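# Swap the fixture's steel cup onto the plate, seat another

## Task

Lift the steel cup off the fixture located on the robot's right side and set it upside down on the plate so that its entire rim rests on the plate; then slide one of the two free steel cups onto that same fixture's plug until it is fully seated, and release everything at the end.

## Robot and tools

ROBOT. Two arms, left_arm and right_arm, each with a two-finger gripper. Their root links sit in the scene frame at left_arm (+0.031, +0.274, 0) m, quat_wxyz (+1.000, 0, 0, +0.010) and right_arm (-0.032, -0.303, 0) m, quat_wxyz (+0.996, 0, 0, -0.088). The scene frame has its origin on the tabletop midway between the arms, +z up, +x out over the table; left_arm is on the +y side. The arm names do not match left and right in camera images. Joint ranges (rad), base to gripper: waist -2.880 to 2.880, shoulder 0.000 to 3.142, elbow 0.000 to 3.019, wrist pitch -1.693 to 1.571, wrist yaw -1.571 to 1.571, wrist roll -2.094 to 2.094.

GRIPPER FRAME. Fingers extend along the gripper's +z axis and close along its y axis. end_effector_position is the point between the pads, roughly 1 cm short of the fingertips. Orientation is a quaternion in w, x, y, z order.

ROW FORMAT (used by both moving tools). One row is 16 numbers, always both arms: left_arm x, y, z, qw, qx, qy, qz, opening, then right_arm x, y, z, qw, qx, qy, qz, opening. x, y, z are an absolute target position in metres in the scene frame, and the quaternion an absolute target orientation in that frame; together they are a pose, not an offset. Opening runs from -1 (closed) to +1 (fully open, 0.094 m). Optionally 12 more numbers in 0 to 1 follow: per-joint stiffness scales, left_arm's six then right_arm's six in Joint positions order; they persist until changed. To keep an arm still, repeat its last reported pose exactly (and its wanted opening) in every row; to keep an orientation fixed, resend the same quaternion rather than copying a drifted reading.

execute_actions(actions): a list of up to 15 actions; each action is a list of up to 15 rows, one row per 1/30 s step, and a short action repeats its final row until 15 steps have passed. An empty list just reports state and images. Each target must lie within 0.6 m of that gripper's position at the action's start along each of the gripper's own axes, or the action is rejected for both arms; a malformed action, or a first action failing that check against the latest reported state, rejects the whole call with no motion.

move(target, speed, blocking): target is one 16-number row as above. Each gripper travels a straight line toward its pose, all arms finishing together, over 0.5 to 10 s (cut off at 10 s). speed is top path speed in m/s, 0.002 to 0.5, default 0.25; rotation limited to twice that in rad/s. Openings are sent at the start. Paths ignore obstacles and the other arm; grippers lag, drift and may exceed speed near full stretch. Faster contact and aiming deeper past contact both mean harder hits. blocking=false returns after 0.5 s while motion continues; until a result shows it ended, other moves and execute_actions are refused, so use wait or stop. The result adds a move: line with the ending (done, off_target, moving, held, fault), active limits (paced = the pose was clipped; held = some steps blocked, after which the arm may dash) and each gripper's distance from its pose. If only one arm is named, the other finished fine.

wait(seconds): 0 to 10; lets time run with the last commands held, returning early if a running move ends. stop(): brakes a running move (needs room; fingers keep moving). zoom_image(camera, region): camera is cam_high, cam_left_wrist or cam_right_wrist; region [x0, y0, x1, y1] in pixels, at most 504 by 504. read_manual(section): licence texts only. finished_scene(scene): pass the current scene number to end it; irreversible, and the goal must already hold and remain true.

CONTROLLER BEHAVIOUR. Each step the commanded pose is clamped to within 70 mm and 16 degrees of the measured pose, then solved by damped IK with position preferred over orientation. A distant target may need several actions; after an action the arm continues only to its last clamped pose. Motions often stop a centimetre or more short, usually low. Printed positions can be off, more at long reach. Hand target lines show where each arm is currently being driven. A pose unreachable line means the clearance check altered or blocked that arm's command.

GRASPING. grip_measured uses the same scale as opening; each gripper may read up to about 1 mm off, consistently. To hold something, command about 0.03 below grip_measured for a firm grip, less for a lighter one. Pad force tops out around 50 to 62 N, lower for very thin parts, with a brief spike at first contact.

RESULTS. Each result gives the state line (left_arm: … | right_arm: …) with positions and quaternions, Joint positions (last value is opening in metres), grip_measured, and images from cam_high (504x504), cam_left_wrist and cam_right_wrist (616x616, fisheye). FAULT lines mark an arm stop; MOTOR HOT warns from 85 °C, and at 100 °C an OVER-TEMPERATURE FAULT makes that arm go limp, so avoid holding loads longer than needed.

AVOID. Knocking or placing anything off the table, dropping or slamming objects, hard pushes, and the arms striking or pressing each other. Random brief tugs on held parts or nudges to loose objects may occur, so grip firmly and check images. The simulation keeps running while you compose replies; the robot holds its last command meanwhile.

Each tool is called after "Emit:" by a JSON object that holds its "method" and its "body", one argument or row to a line.

## Session

Emit:
{"method": "execute_actions", "body": {
  "actions": []
}}

Scene clock: 0.00 s.
left_arm: end_effector_position=(+0.4595, +0.7395, +0.1266) grip_measured=+1.000 end_effector_quat_wxyz=(-0.002, -0.494, +0.870, -0.009) | right_arm: end_effector_position=(+0.1747, +0.2786, +0.2542) grip_measured=+1.000 end_effector_quat_wxyz=(-0.609, +0.790, -0.068, +0.007)
Joint positions: left_arm=[ 0.812  2.055  1.892 -1.417  0.017 -0.202  0.094] | right_arm=[ 1.319  1.486  0.951  0.259 -0.319 -1.585  0.094]
Joint velocities: left_arm=[-0.005 -0.005 -0.012 -0.007 -0.081 -0.022  0.   ] | right_arm=[-0.015 -0.015  0.012  0.002 -0.051  0.022  0.   ]
Hand target (left_arm): +0.465, +0.746, +0.142; +0.016, -0.494, +0.870, -0.004
Hand target (right_arm): +0.178, +0.285, +0.266; -0.618, +0.783, -0.065, +0.011
Joint stiffness scale: left_arm=[1. 1. 1. 1. 1. 1.] | right_arm=[1. 1. 1. 1. 1. 1.]

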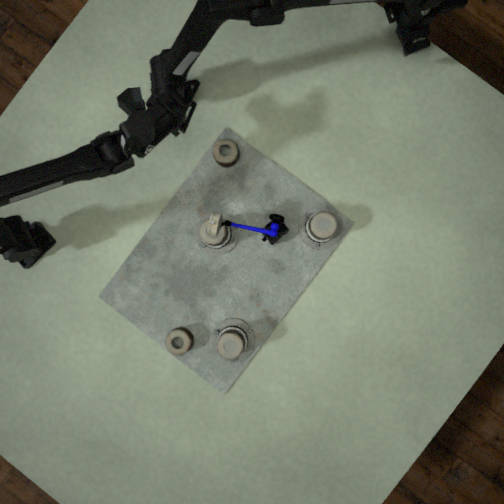

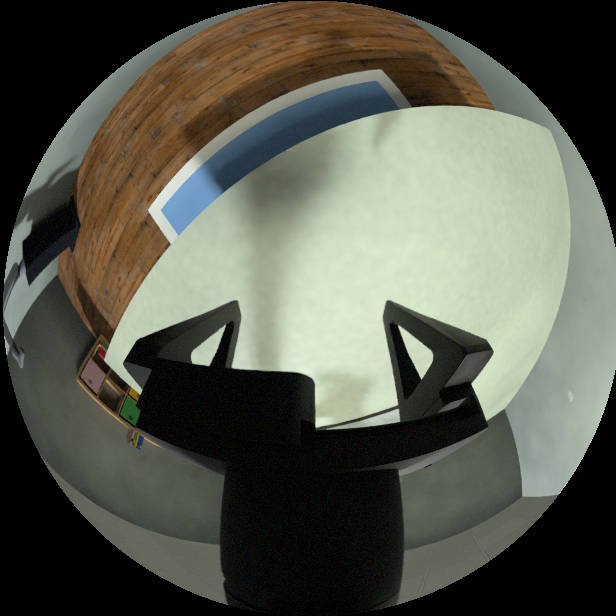

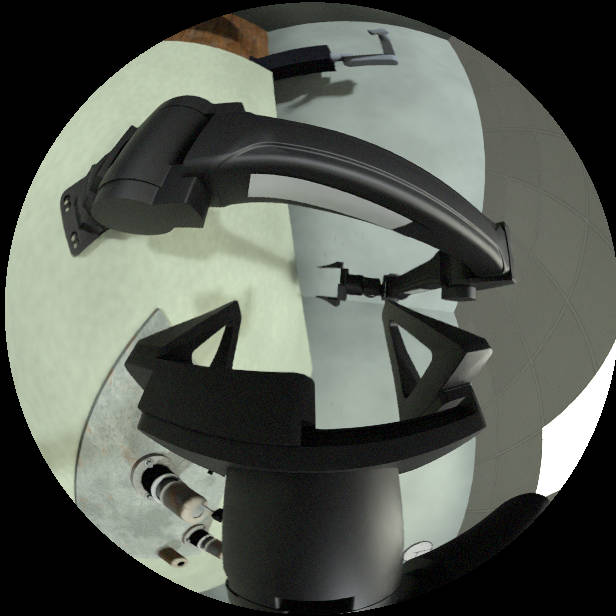

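Emit:
{"method": "zoom_image", "body": {
  "camera": "cam_high",
  "region": [90, 120, 370, 400]
}}

Emit:
{"method": "zoom_image", "body": {
  "camera": "cam_right_wrist",
  "region": [60, 400, 260, 600]
}}

Region (90, 120, 370, 400) of cam_high's 504x504 image, scaled by 1.800, with more detail than that image has.

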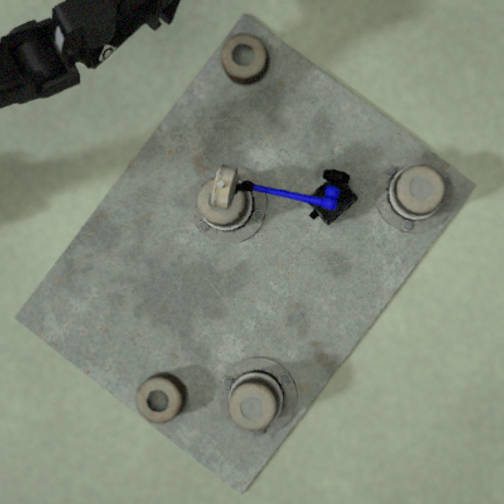

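Region (60, 400, 260, 600) of cam_right_wrist's 616x616 image, scaled by 2.520, with more detail than that image has.

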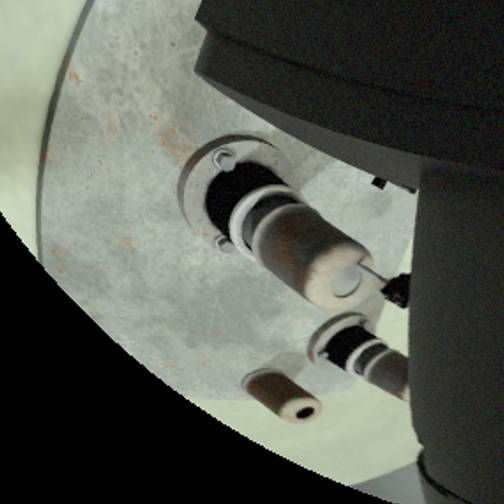

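Emit:
{"method": "move", "body": {
  "target": [0.4595,0.7395,0.1266,-0.002,-0.494,0.870,-0.009,1,0.15,0.02,0.36,-0.609,0.79,-0.068,0.007,1],
  "speed": 0.35
}}

Emit:
{"method": "move", "body": {
  "target": [0.25,0.5,0.2,-0.002,-0.494,0.870,-0.009,1,0.36,-0.25,0.32,0,0,1,0,1],
  "speed": 0.4
}}

Scene clock: 2.77 s.
left_arm: end_effector_position=(+0.4595, +0.7395, +0.1266) grip_measured=+1.000 end_effector_quat_wxyz=(-0.002, -0.494, +0.870, -0.009) | right_arm: end_effector_position=(+0.1460, +0.0169, +0.3691) grip_measured=+1.000 end_effector_quat_wxyz=(-0.618, +0.783, -0.065, +0.012)
Joint positions: left_arm=[ 0.812  2.055  1.892 -1.417  0.017 -0.202  0.094] | right_arm=[ 0.94   0.679  0.707 -0.336 -0.681 -1.704  0.094]
Joint velocities: left_arm=[-0.015 -0.005  0.002  0.002  0.037 -0.066  0.   ] | right_arm=[-0.005 -0.005  0.002 -0.007 -0.081 -0.051  0.   ]
Hand target (left_arm): +0.459, +0.740, +0.127; -0.002, -0.494, +0.870, -0.009
Hand target (right_arm): +0.147, +0.018, +0.361; -0.609, +0.790, -0.068, +0.007
Off the commanded pose (left_arm): 0.000 m, 0 deg.
Off the commanded pose (right_arm): 0.010 m, 1 deg.
Joint stiffness scale: left_arm=[1. 1. 1. 1. 1. 1.] | right_arm=[1. 1. 1. 1. 1. 1.]
move: done

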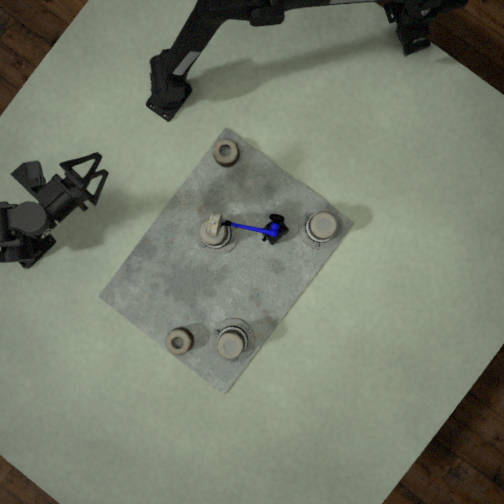

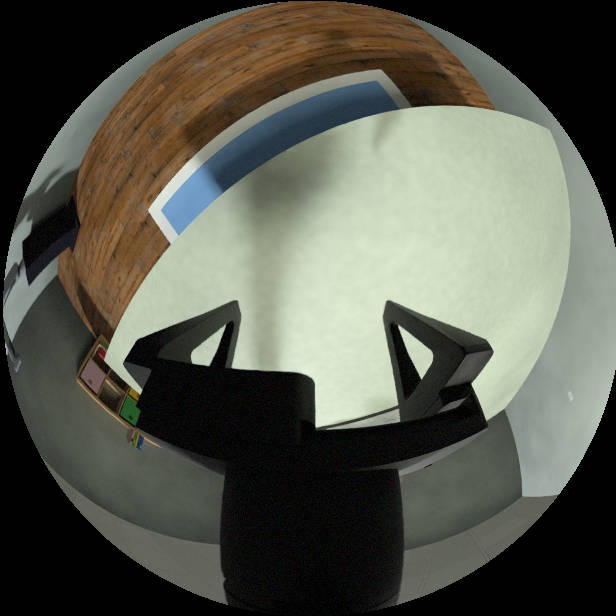

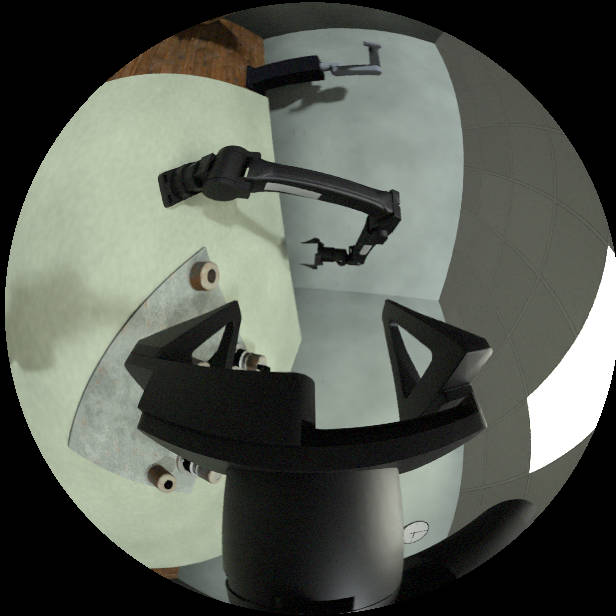

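Scene clock: 7.10 s.
left_arm: end_effector_position=(+0.2526, +0.5045, +0.1957) grip_measured=+1.000 end_effector_quat_wxyz=(-0.002, -0.493, +0.870, -0.009) | right_arm: end_effector_position=(+0.3468, -0.2531, +0.3048) grip_measured=+1.000 end_effector_quat_wxyz=(-0.002, -0.005, +1.000, -0.006)
Joint positions: left_arm=[ 0.795  1.195  1.021 -1.406  0.017 -0.216  0.094] | right_arm=[ 0.313  1.345  1.439 -1.671  0.011  0.126  0.094]
Joint velocities: left_arm=[ 0.015 -0.015 -0.007  0.002 -0.007 -0.037  0.   ] | right_arm=[-0.005  0.015 -0.007  0.002 -0.081  0.066  0.   ]
Hand target (left_arm): +0.251, +0.499, +0.198; -0.002, -0.494, +0.870, -0.009
Hand target (right_arm): +0.357, -0.253, +0.320; +0.008, +0.002, +1.000, -0.003
Off the commanded pose (left_arm): 0.007 m, 0 deg.
Off the commanded pose (right_arm): 0.020 m, 1 deg.
Joint stiffness scale: left_arm=[1. 1. 1. 1. 1. 1.] | right_arm=[1. 1. 1. 1. 1. 1.]
move: off_target (right_arm)

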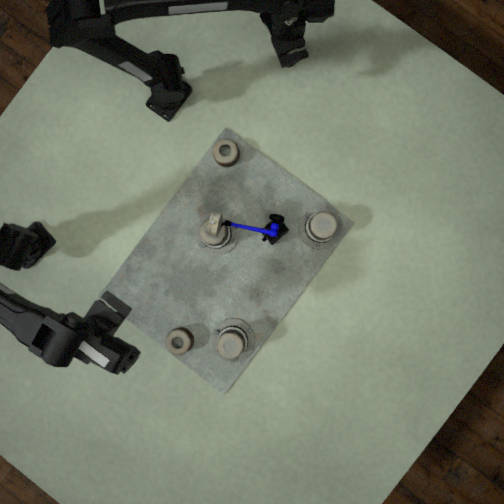

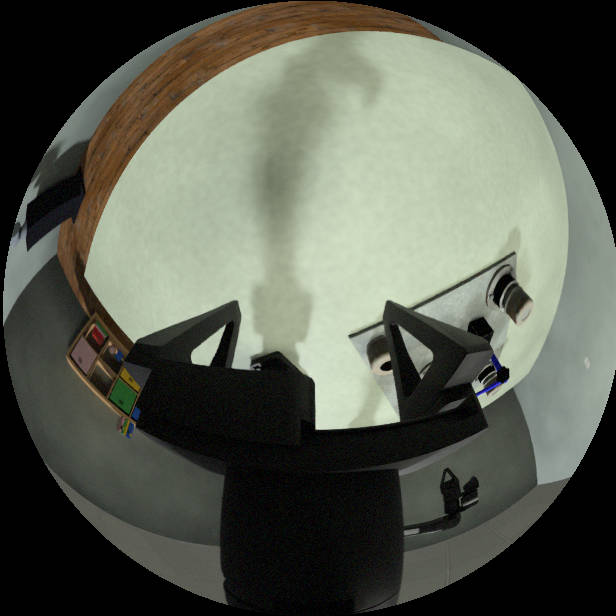

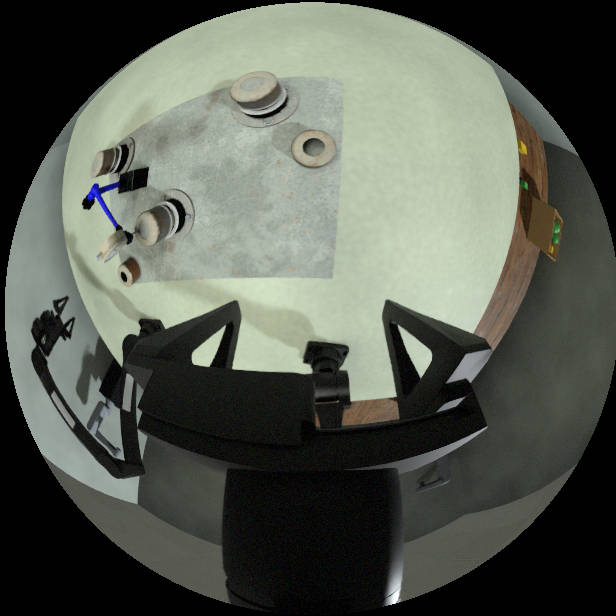

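Emit:
{"method": "zoom_image", "body": {
  "camera": "cam_right_wrist",
  "region": [210, 50, 360, 200]
}}

Region (210, 50, 360, 200) of cam_right_wrist's 616x616 image, scaled by 3.360, with more detail than that image has.

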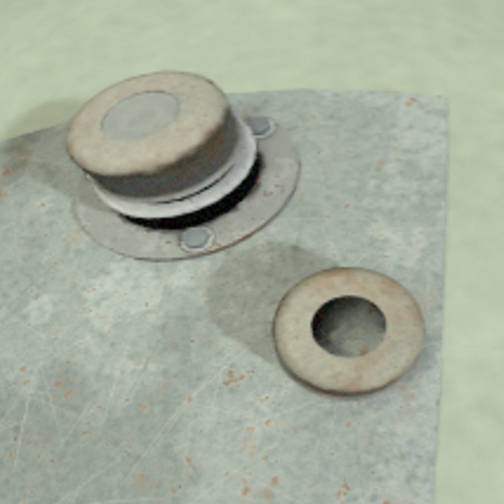

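Emit:
{"method": "move", "body": {
  "target": [0.2526,0.5045,0.1957,-0.002,-0.493,0.870,-0.009,1,0.56,-0.18,0.28,0,0,1,0,1],
  "speed": 0.3
}}

Emit:
{"method": "zoom_image", "body": {
  "camera": "cam_right_wrist",
  "region": [220, 130, 420, 330]
}}

Scene clock: 9.73 s.
left_arm: end_effector_position=(+0.2526, +0.5045, +0.1957) grip_measured=+1.000 end_effector_quat_wxyz=(-0.002, -0.493, +0.870, -0.009) | right_arm: end_effector_position=(+0.5508, -0.1871, +0.2707) grip_measured=+1.000 end_effector_quat_wxyz=(+0.009, -0.002, +1.000, +0.000)
Joint positions: left_arm=[ 0.795  1.195  1.021 -1.406  0.017 -0.216  0.094] | right_arm=[ 0.374  1.908  2.043 -1.688  0.003  0.193  0.094]
Joint velocities: left_arm=[-0.015 -0.005  0.002 -0.002 -0.007  0.022  0.   ] | right_arm=[-0.005 -0.015  0.007  0.007  0.007  0.022  0.   ]
Hand target (left_arm): +0.253, +0.505, +0.196; -0.002, -0.493, +0.870, -0.009
Hand target (right_arm): +0.559, -0.181, +0.279; +0.016, +0.000, +1.000, +0.003
Off the commanded pose (left_arm): 0.000 m, 0 deg.
Off the commanded pose (right_arm): 0.015 m, 1 deg.
Joint stiffness scale: left_arm=[1. 1. 1. 1. 1. 1.] | right_arm=[1. 1. 1. 1. 1. 1.]
joint sent to its limit (right arm) — the command would take joint 4 (wrist pitch) past its lower limit, so that joint was sent only as far as its limit.
move: off_target (right_arm)

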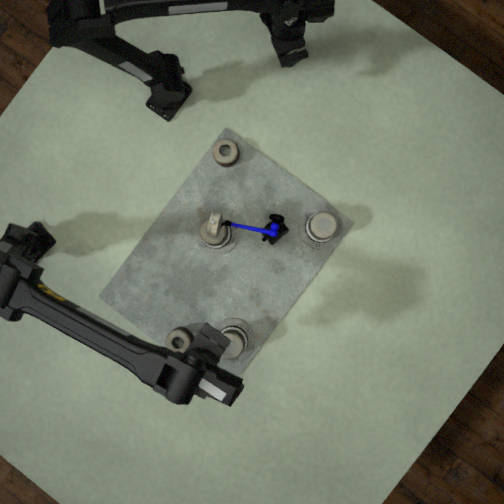

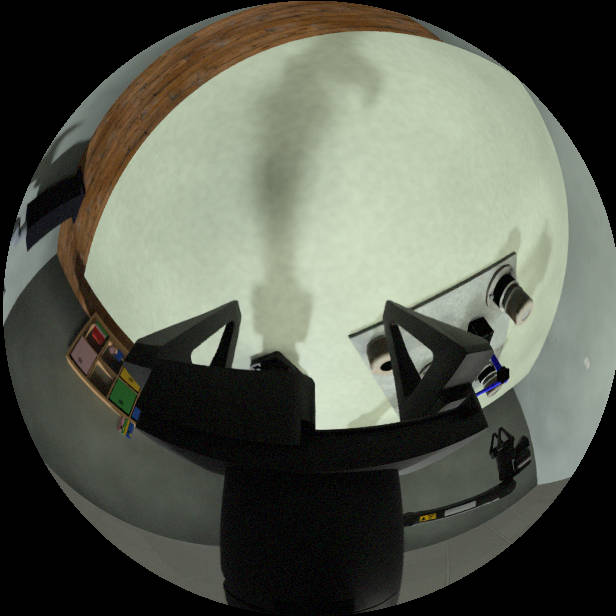

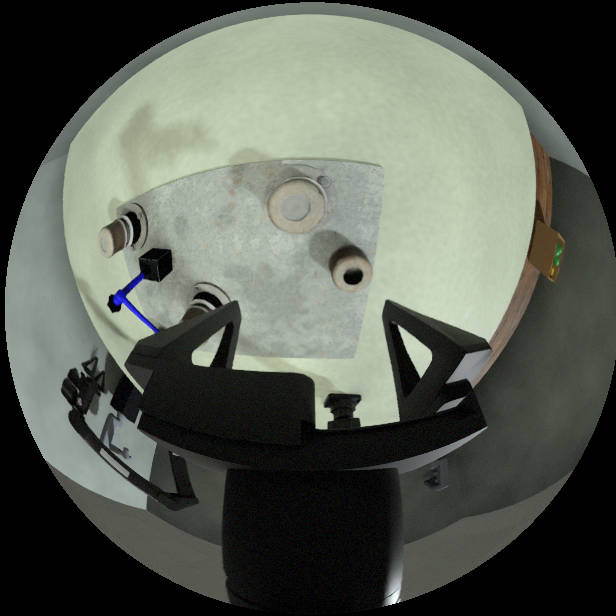

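Region (220, 130, 420, 330) of cam_right_wrist's 616x616 image, scaled by 2.520, with more detail than that image has.

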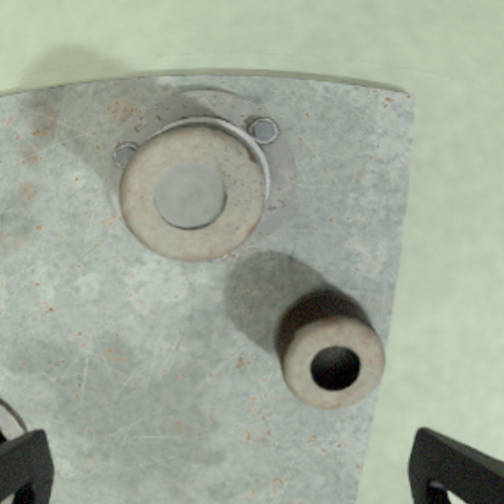

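Emit:
{"method": "move", "body": {
  "target": [0.2526,0.5045,0.1957,-0.002,-0.493,0.870,-0.009,1,0.61,-0.166,0.18,0,0,1,0,1],
  "speed": 0.2
}}

Scene clock: 11.97 s.
left_arm: end_effector_position=(+0.2526, +0.5045, +0.1957) grip_measured=+1.000 end_effector_quat_wxyz=(-0.002, -0.493, +0.870, -0.009) | right_arm: end_effector_position=(+0.5950, -0.1747, +0.1662) grip_measured=+1.000 end_effector_quat_wxyz=(-0.026, -0.001, +1.000, -0.007)
Joint positions: left_arm=[ 0.795  1.195  1.021 -1.406  0.017 -0.216  0.094] | right_arm=[ 0.379  2.098  2.067 -1.593  0.003  0.201  0.094]
Joint velocities: left_arm=[-0.005 -0.015  0.002  0.012  0.007  0.022  0.   ] | right_arm=[ 0.015 -0.015 -0.002  0.002 -0.081  0.037  0.   ]
Hand target (left_arm): +0.253, +0.505, +0.196; -0.002, -0.493, +0.870, -0.009
Hand target (right_arm): +0.610, -0.166, +0.180; +0.000, -0.000, +1.000, +0.000
Off the commanded pose (left_arm): 0.000 m, 0 deg.
Off the commanded pose (right_arm): 0.022 m, 3 deg.
Joint stiffness scale: left_arm=[1. 1. 1. 1. 1. 1.] | right_arm=[1. 1. 1. 1. 1. 1.]
move: off_target (right_arm)

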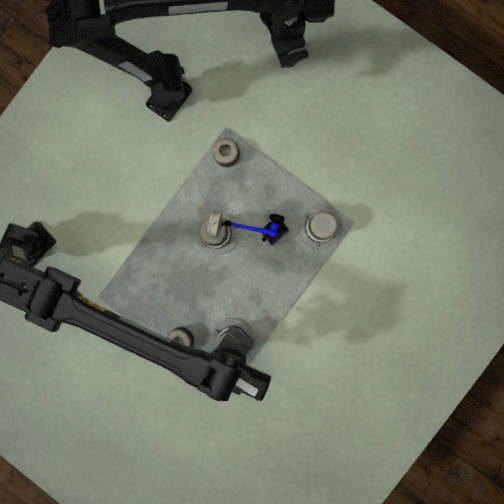

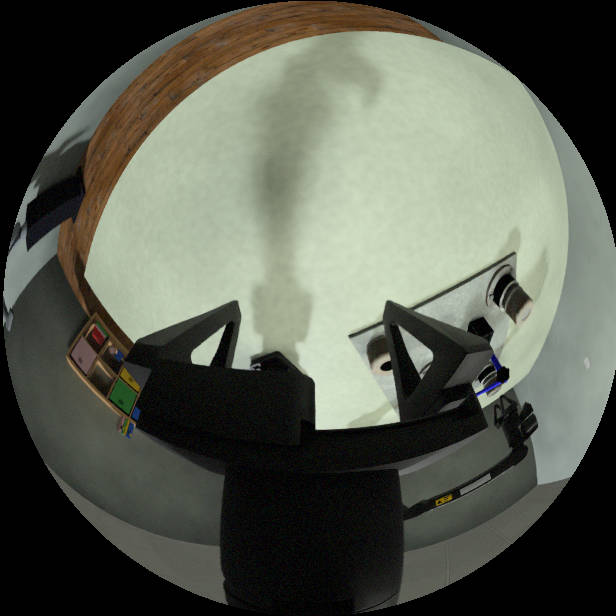

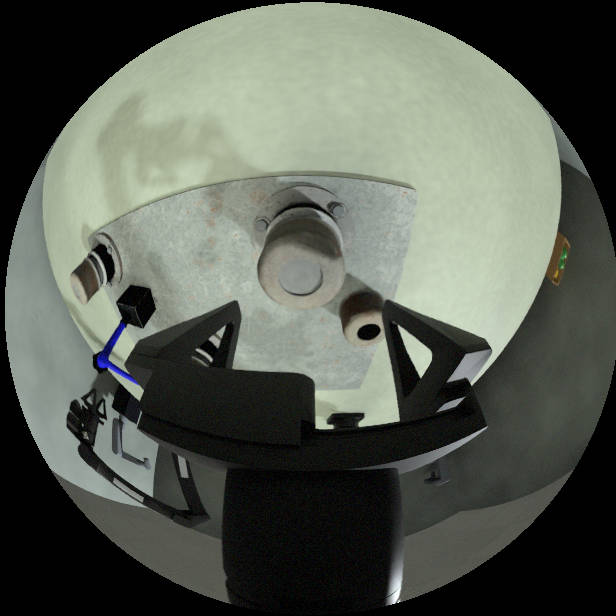

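Emit:
{"method": "move", "body": {
  "target": [0.2526,0.5045,0.1957,-0.002,-0.493,0.870,-0.009,1,0.618,-0.158,0.165,0.026,0,1,0.007,1],
  "speed": 0.1
}}

Scene clock: 13.27 s.
left_arm: end_effector_position=(+0.2526, +0.5045, +0.1957) grip_measured=+1.000 end_effector_quat_wxyz=(-0.002, -0.493, +0.870, -0.009) | right_arm: end_effector_position=(+0.6156, -0.1633, +0.1660) grip_measured=+1.000 end_effector_quat_wxyz=(+0.019, -0.001, +1.000, +0.005)
Joint positions: left_arm=[ 0.795  1.195  1.021 -1.406  0.017 -0.216  0.094] | right_arm=[ 0.389  2.098  2.067 -1.502 -0.002  0.21   0.094]
Joint velocities: left_arm=[-0.005 -0.015 -0.012  0.002  0.066 -0.007  0.   ] | right_arm=[-0.024  0.015 -0.007 -0.007  0.081  0.081  0.   ]
Hand target (left_arm): +0.253, +0.505, +0.196; -0.002, -0.493, +0.870, -0.009
Hand target (right_arm): +0.618, -0.158, +0.165; +0.026, +0.000, +1.000, +0.008
Off the commanded pose (left_arm): 0.000 m, 0 deg.
Off the commanded pose (right_arm): 0.006 m, 1 deg.
Joint stiffness scale: left_arm=[1. 1. 1. 1. 1. 1.] | right_arm=[1. 1. 1. 1. 1. 1.]
move: done

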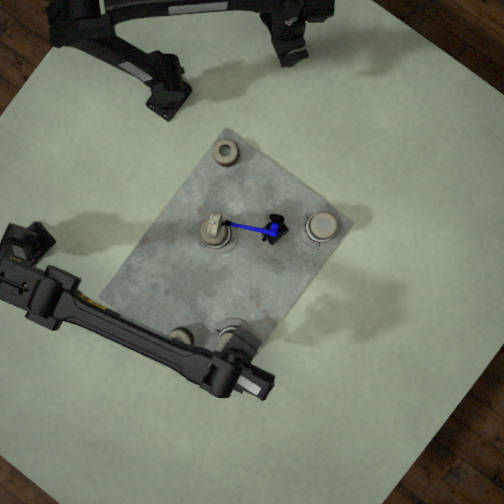

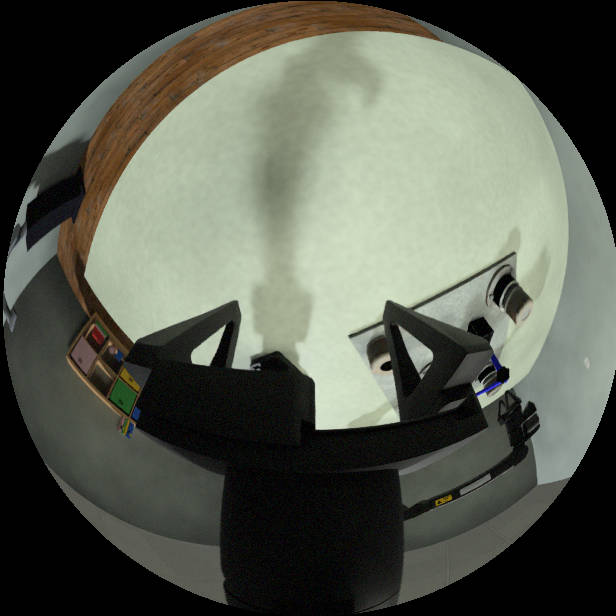

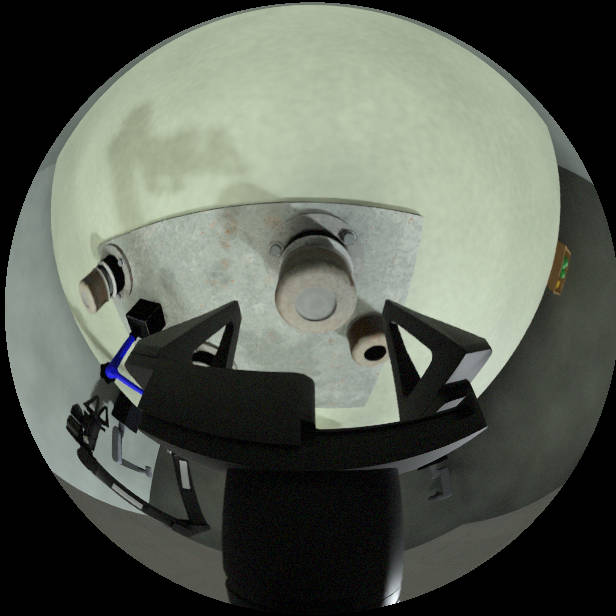

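Emit:
{"method": "move", "body": {
  "target": [0.2526,0.5045,0.1957,-0.002,-0.493,0.870,-0.009,1,0.607,-0.164,0.112,0.005,0,1,0.0,1],
  "speed": 0.06
}}

Scene clock: 14.80 s.
left_arm: end_effector_position=(+0.2526, +0.5045, +0.1957) grip_measured=+1.000 end_effector_quat_wxyz=(-0.002, -0.493, +0.870, -0.009) | right_arm: end_effector_position=(+0.6049, -0.1658, +0.1222) grip_measured=+1.000 end_effector_quat_wxyz=(+0.004, -0.001, +1.000, +0.001)
Joint positions: left_arm=[ 0.795  1.195  1.021 -1.406  0.017 -0.216  0.094] | right_arm=[ 0.389  2.098  1.953 -1.416 -0.     0.21   0.094]
Joint velocities: left_arm=[ 0.005 -0.005 -0.002 -0.012 -0.066 -0.022  0.   ] | right_arm=[-0.005 -0.005 -0.007  0.002  0.037  0.007  0.   ]
Hand target (left_arm): +0.253, +0.505, +0.196; -0.002, -0.493, +0.870, -0.009
Hand target (right_arm): +0.607, -0.164, +0.112; +0.005, -0.000, +1.000, -0.000
Off the commanded pose (left_arm): 0.000 m, 0 deg.
Off the commanded pose (right_arm): 0.011 m, 0 deg.
Joint stiffness scale: left_arm=[1. 1. 1. 1. 1. 1.] | right_arm=[1. 1. 1. 1. 1. 1.]
move: off_target (right_arm)

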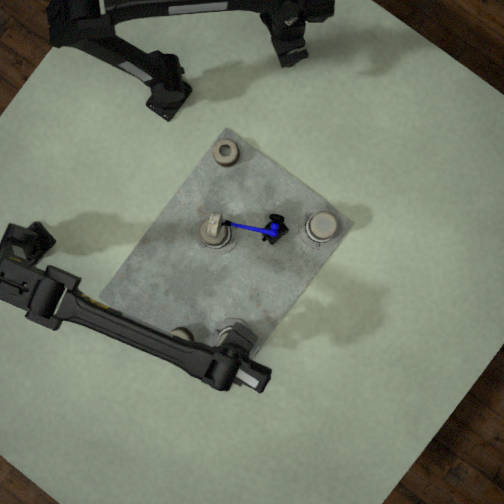

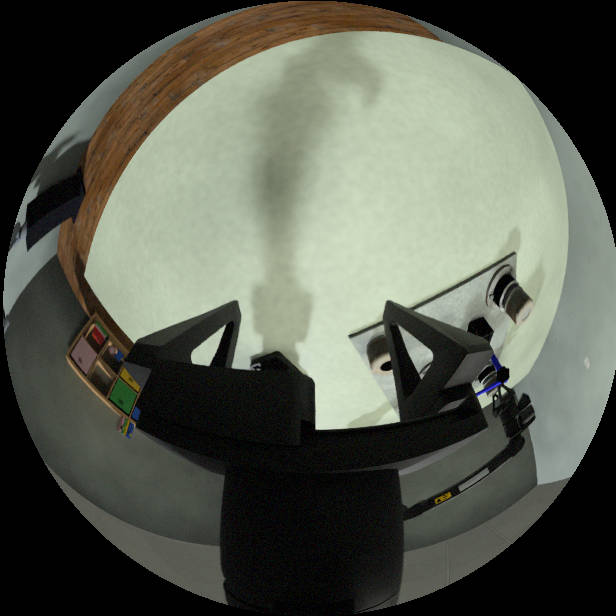

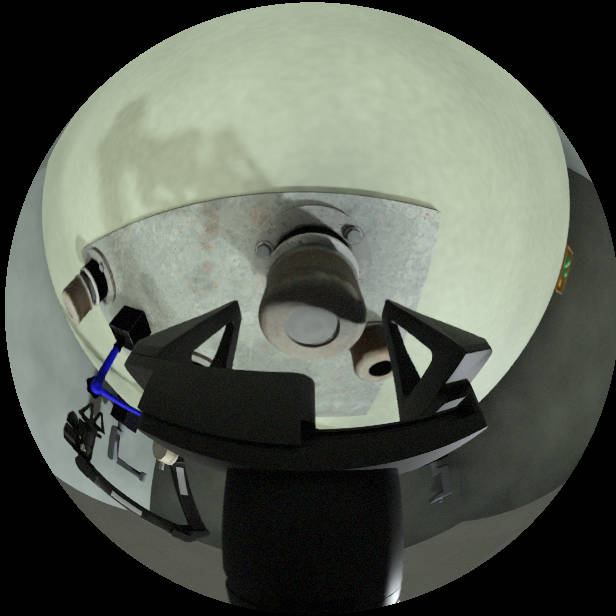

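Emit:
{"method": "move", "body": {
  "target": [0.2526,0.5045,0.1957,-0.002,-0.493,0.870,-0.009,1,0.606,-0.164,0.092,0.003,0,1,0.0,1],
  "speed": 0.05
}}

Scene clock: 15.87 s.
left_arm: end_effector_position=(+0.2526, +0.5045, +0.1957) grip_measured=+1.000 end_effector_quat_wxyz=(-0.002, -0.493, +0.870, -0.009) | right_arm: end_effector_position=(+0.6044, -0.1659, +0.1089) grip_measured=+1.000 end_effector_quat_wxyz=(+0.008, -0.001, +1.000, +0.002)
Joint positions: left_arm=[ 0.795  1.195  1.021 -1.406  0.017 -0.216  0.094] | right_arm=[ 0.389  2.098  1.917 -1.374 -0.     0.21   0.094]
Joint velocities: left_arm=[-0.005 -0.015 -0.012 -0.012  0.066 -0.051  0.   ] | right_arm=[ 0.005 -0.005  0.007  0.002  0.066 -0.037  0.   ]
Hand target (left_arm): +0.253, +0.505, +0.196; -0.002, -0.493, +0.870, -0.009
Hand target (right_arm): +0.606, -0.164, +0.092; +0.003, -0.000, +1.000, -0.000
Off the commanded pose (left_arm): 0.000 m, 0 deg.
Off the commanded pose (right_arm): 0.017 m, 1 deg.
Joint stiffness scale: left_arm=[1. 1. 1. 1. 1. 1.] | right_arm=[1. 1. 1. 1. 1. 1.]
move: off_target (right_arm)

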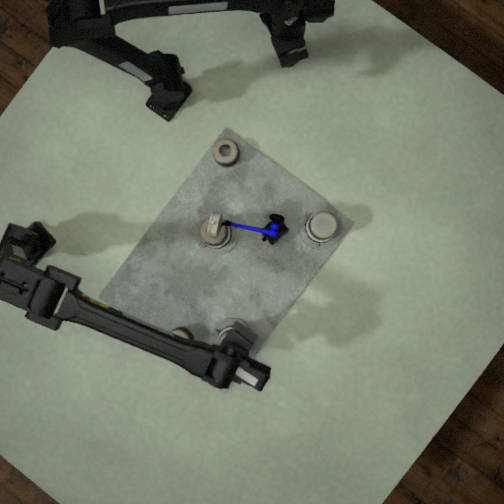

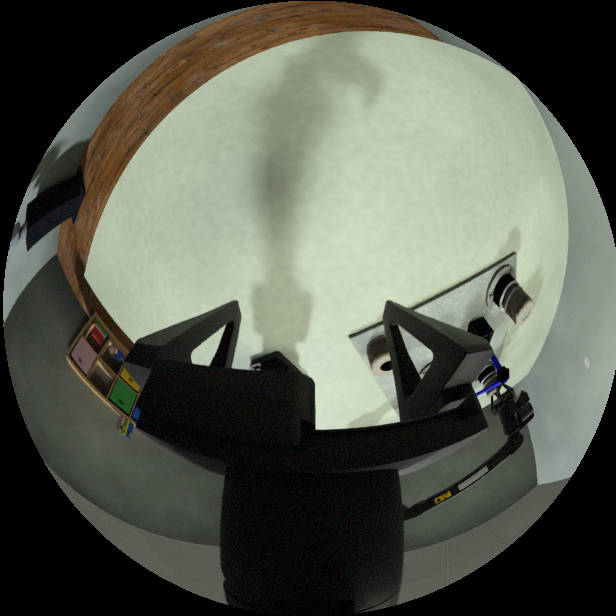

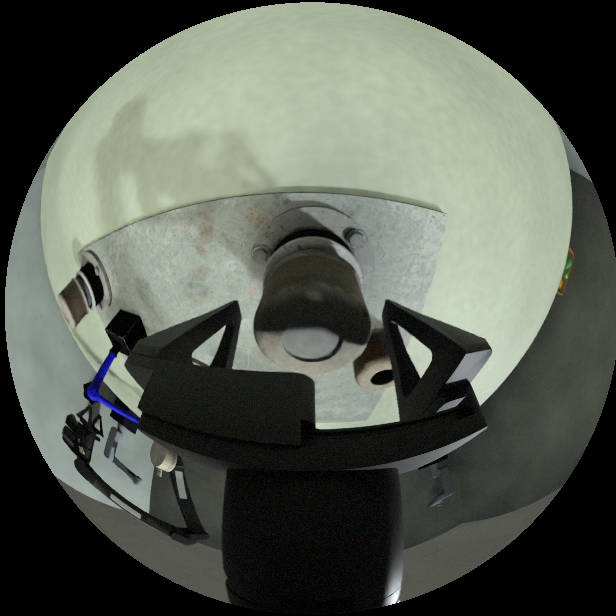

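Emit:
{"method": "move", "body": {
  "target": [0.2526,0.5045,0.1957,-0.002,-0.493,0.870,-0.009,1,0.604,-0.164,0.084,-0.003,0,1,0.0,0.6],
  "speed": 0.05
}}

Emit:
{"method": "execute_actions", "body": {
  "actions": [
    [[0.2526,0.5045,0.1957,-0.002,-0.493,0.870,-0.009,1,0.604,-0.164,0.084,-0.003,0,1,0.0,0.3]]
  ]
}}

Scene clock: 16.97 s.
left_arm: end_effector_position=(+0.2526, +0.5045, +0.1957) grip_measured=+1.000 end_effector_quat_wxyz=(-0.002, -0.493, +0.870, -0.009) | right_arm: end_effector_position=(+0.6024, -0.1664, +0.1051) grip_measured=+0.602 end_effector_quat_wxyz=(+0.005, -0.001, +1.000, +0.001)
Joint positions: left_arm=[ 0.795  1.195  1.021 -1.406  0.017 -0.216  0.094] | right_arm=[ 0.389  2.098  1.907 -1.369 -0.     0.21   0.075]
Joint velocities: left_arm=[-0.005 -0.015  0.007 -0.002  0.007 -0.007  0.   ] | right_arm=[-0.015  0.015 -0.002 -0.007 -0.022 -0.022 -0.001]
Hand target (left_arm): +0.253, +0.505, +0.196; -0.002, -0.493, +0.870, -0.009
Hand target (right_arm): +0.603, -0.164, +0.084; -0.003, -0.000, +1.000, -0.000
Off the commanded pose (left_arm): 0.000 m, 0 deg.
Off the commanded pose (right_arm): 0.021 m, 1 deg.
Joint stiffness scale: left_arm=[1. 1. 1. 1. 1. 1.] | right_arm=[1. 1. 1. 1. 1. 1.]
move: off_target (right_arm)

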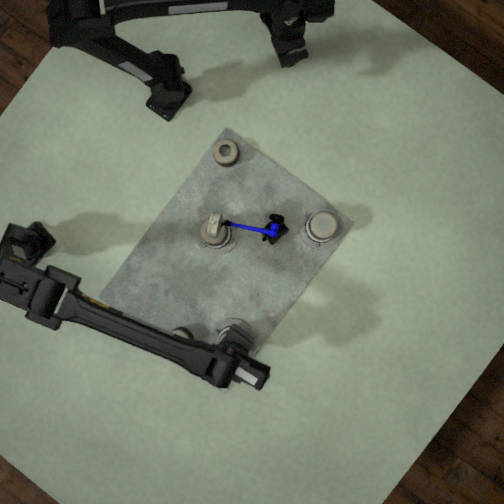

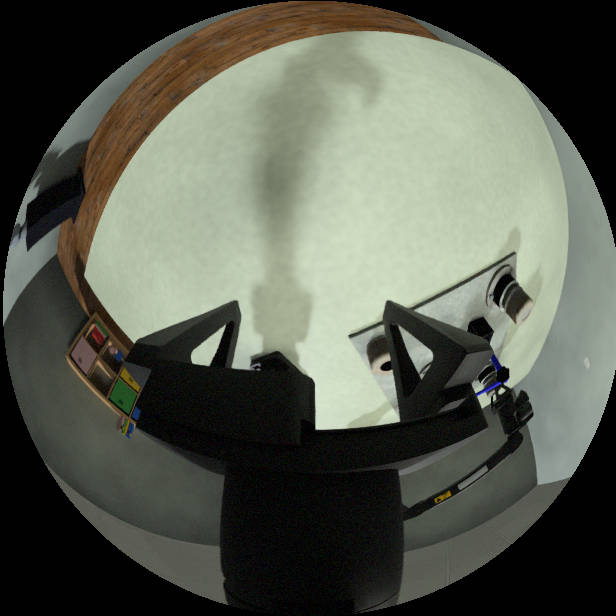

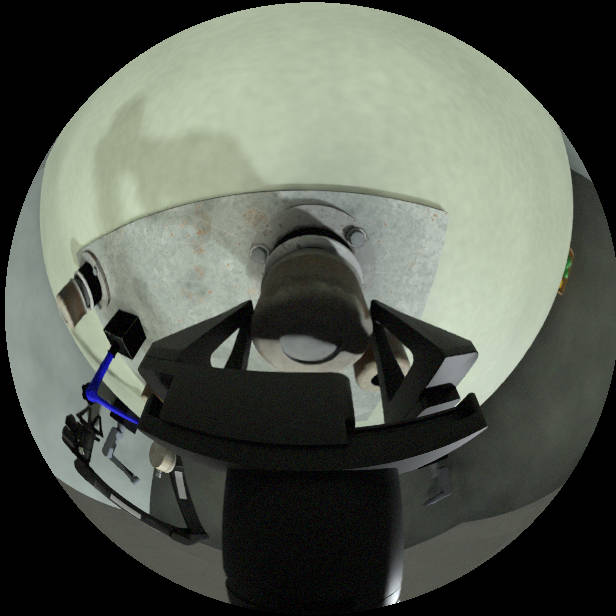

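Scene clock: 17.47 s.
left_arm: end_effector_position=(+0.2526, +0.5045, +0.1957) grip_measured=+1.000 end_effector_quat_wxyz=(-0.002, -0.493, +0.870, -0.009) | right_arm: end_effector_position=(+0.6029, -0.1663, +0.1051) grip_measured=+0.474 end_effector_quat_wxyz=(+0.006, -0.001, +1.000, +0.002)
Joint positions: left_arm=[ 0.795  1.195  1.021 -1.406  0.017 -0.216  0.094] | right_arm=[ 0.389  2.098  1.907 -1.367 -0.     0.211  0.069]
Joint velocities: left_arm=[-0.005  0.015  0.002  0.012  0.022  0.095  0.   ] | right_arm=[-0.005 -0.015  0.007 -0.017  0.022  0.007  0.001]
Hand target (left_arm): +0.253, +0.505, +0.196; -0.002, -0.493, +0.870, -0.009
Hand target (right_arm): +0.604, -0.164, +0.084; -0.003, -0.000, +1.000, -0.000
Off the commanded pose (left_arm): 0.000 m, 0 deg.
Off the commanded pose (right_arm): 0.021 m, 1 deg.
Joint stiffness scale: left_arm=[1. 1. 1. 1. 1. 1.] | right_arm=[1. 1. 1. 1. 1. 1.]

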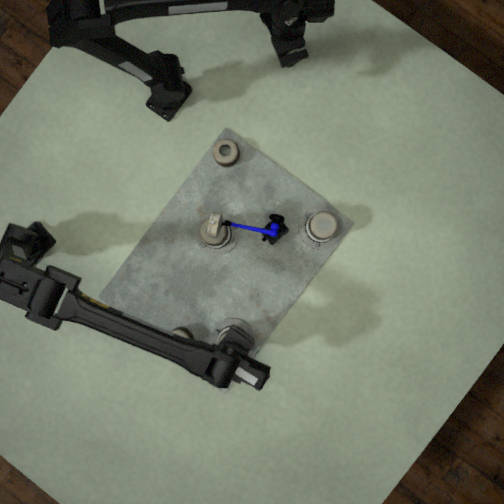

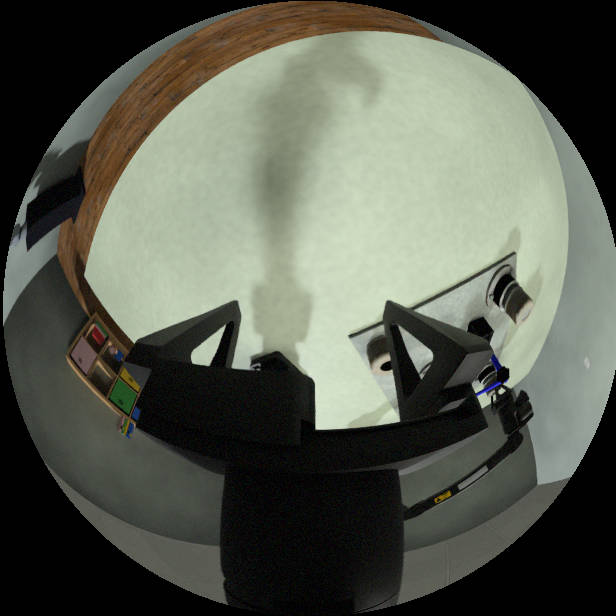

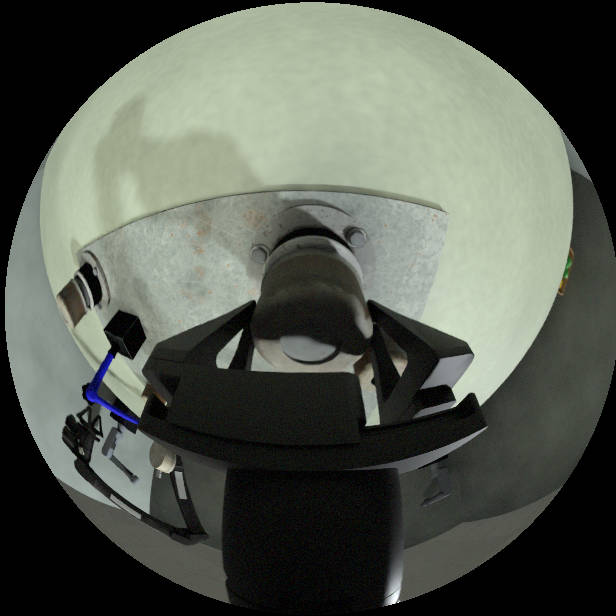

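Emit:
{"method": "move", "body": {
  "target": [0.2526,0.5045,0.1957,-0.002,-0.493,0.870,-0.009,1,0.604,-0.166,0.19,0.005,0,1,0.0,0.43],
  "speed": 0.06
}}

Scene clock: 19.57 s.
left_arm: end_effector_position=(+0.2526, +0.5045, +0.1957) grip_measured=+1.000 end_effector_quat_wxyz=(-0.002, -0.493, +0.870, -0.009) | right_arm: end_effector_position=(+0.5952, -0.1679, +0.1520) grip_measured=+0.474 end_effector_quat_wxyz=(-0.021, -0.001, +1.000, -0.004)
Joint positions: left_arm=[ 0.795  1.195  1.021 -1.406  0.017 -0.216  0.094] | right_arm=[ 0.389  2.098  2.03  -1.547 -0.     0.211  0.069]
Joint velocities: left_arm=[-0.005 -0.024 -0.012 -0.022  0.081  0.022  0.   ] | right_arm=[-0.005 -0.005  0.012  0.002  0.037 -0.037 -0.001]
Hand target (left_arm): +0.253, +0.505, +0.196; -0.002, -0.493, +0.870, -0.009
Hand target (right_arm): +0.601, -0.167, +0.190; +0.005, +0.000, +1.000, +0.000
Off the commanded pose (left_arm): 0.000 m, 0 deg.
Off the commanded pose (right_arm): 0.039 m, 3 deg.
Joint stiffness scale: left_arm=[1. 1. 1. 1. 1. 1.] | right_arm=[1. 1. 1. 1. 1. 1.]
move: off_target (right_arm)

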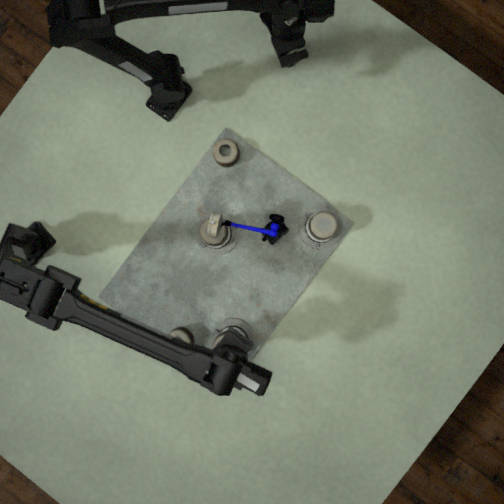

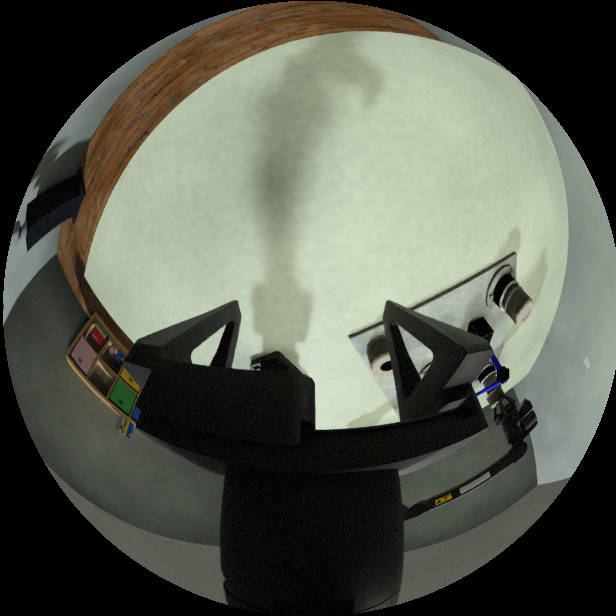

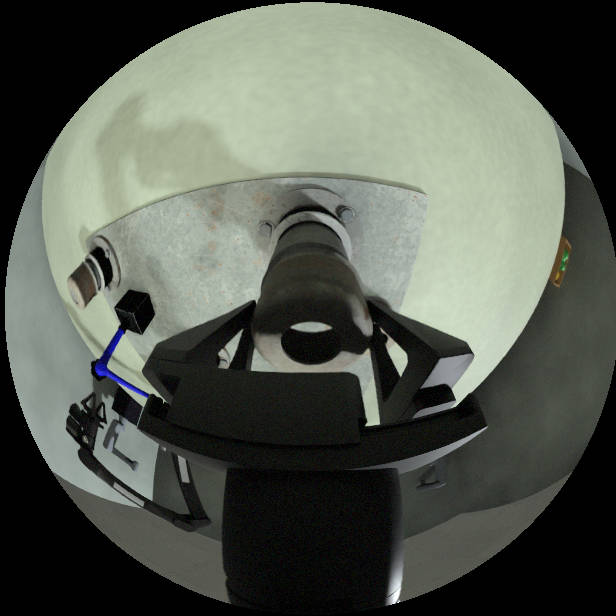

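Emit:
{"method": "move", "body": {
  "target": [0.2526,0.5045,0.1957,-0.002,-0.493,0.870,-0.009,1,0.608,-0.166,0.225,0.02,0,1,0.0,0.43],
  "speed": 0.08
}}

Scene clock: 21.13 s.
left_arm: end_effector_position=(+0.2526, +0.5045, +0.1957) grip_measured=+1.000 end_effector_quat_wxyz=(-0.002, -0.493, +0.870, -0.009) | right_arm: end_effector_position=(+0.5974, -0.1683, +0.1793) grip_measured=+0.474 end_effector_quat_wxyz=(-0.019, -0.001, +1.000, -0.006)
Joint positions: left_arm=[ 0.795  1.195  1.021 -1.406  0.017 -0.216  0.094] | right_arm=[ 0.389  2.098  2.102 -1.614  0.005  0.211  0.069]
Joint velocities: left_arm=[-0.015 -0.005  0.002 -0.002  0.037  0.081  0.   ] | right_arm=[ 0.005  0.005 -0.002 -0.002 -0.007 -0.022 -0.001]
Hand target (left_arm): +0.253, +0.505, +0.196; -0.002, -0.493, +0.870, -0.009
Hand target (right_arm): +0.605, -0.167, +0.225; +0.020, +0.000, +1.000, +0.001
Off the commanded pose (left_arm): 0.000 m, 0 deg.
Off the commanded pose (right_arm): 0.047 m, 4 deg.
Joint stiffness scale: left_arm=[1. 1. 1. 1. 1. 1.] | right_arm=[1. 1. 1. 1. 1. 1.]
move: off_target (right_arm)

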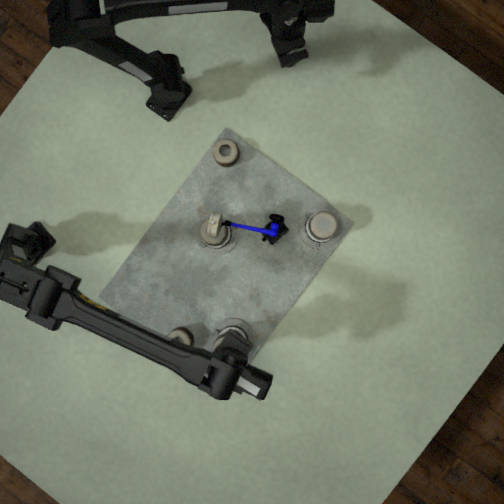

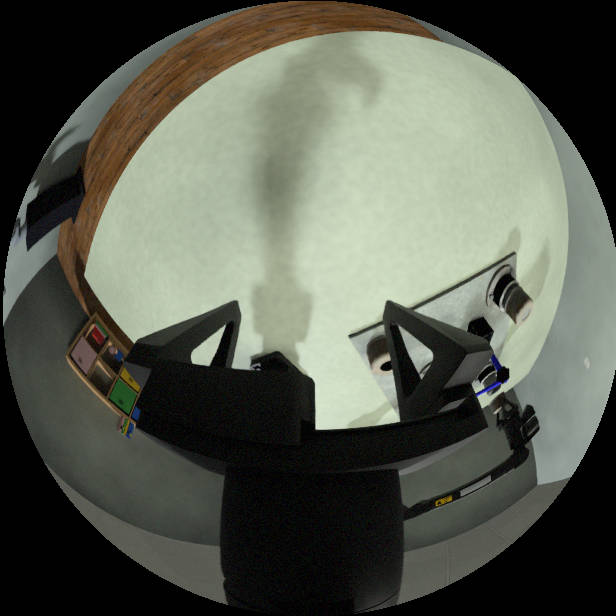

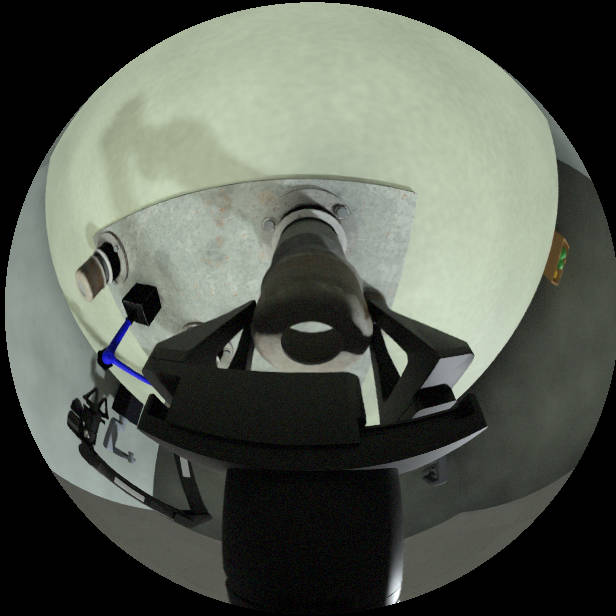

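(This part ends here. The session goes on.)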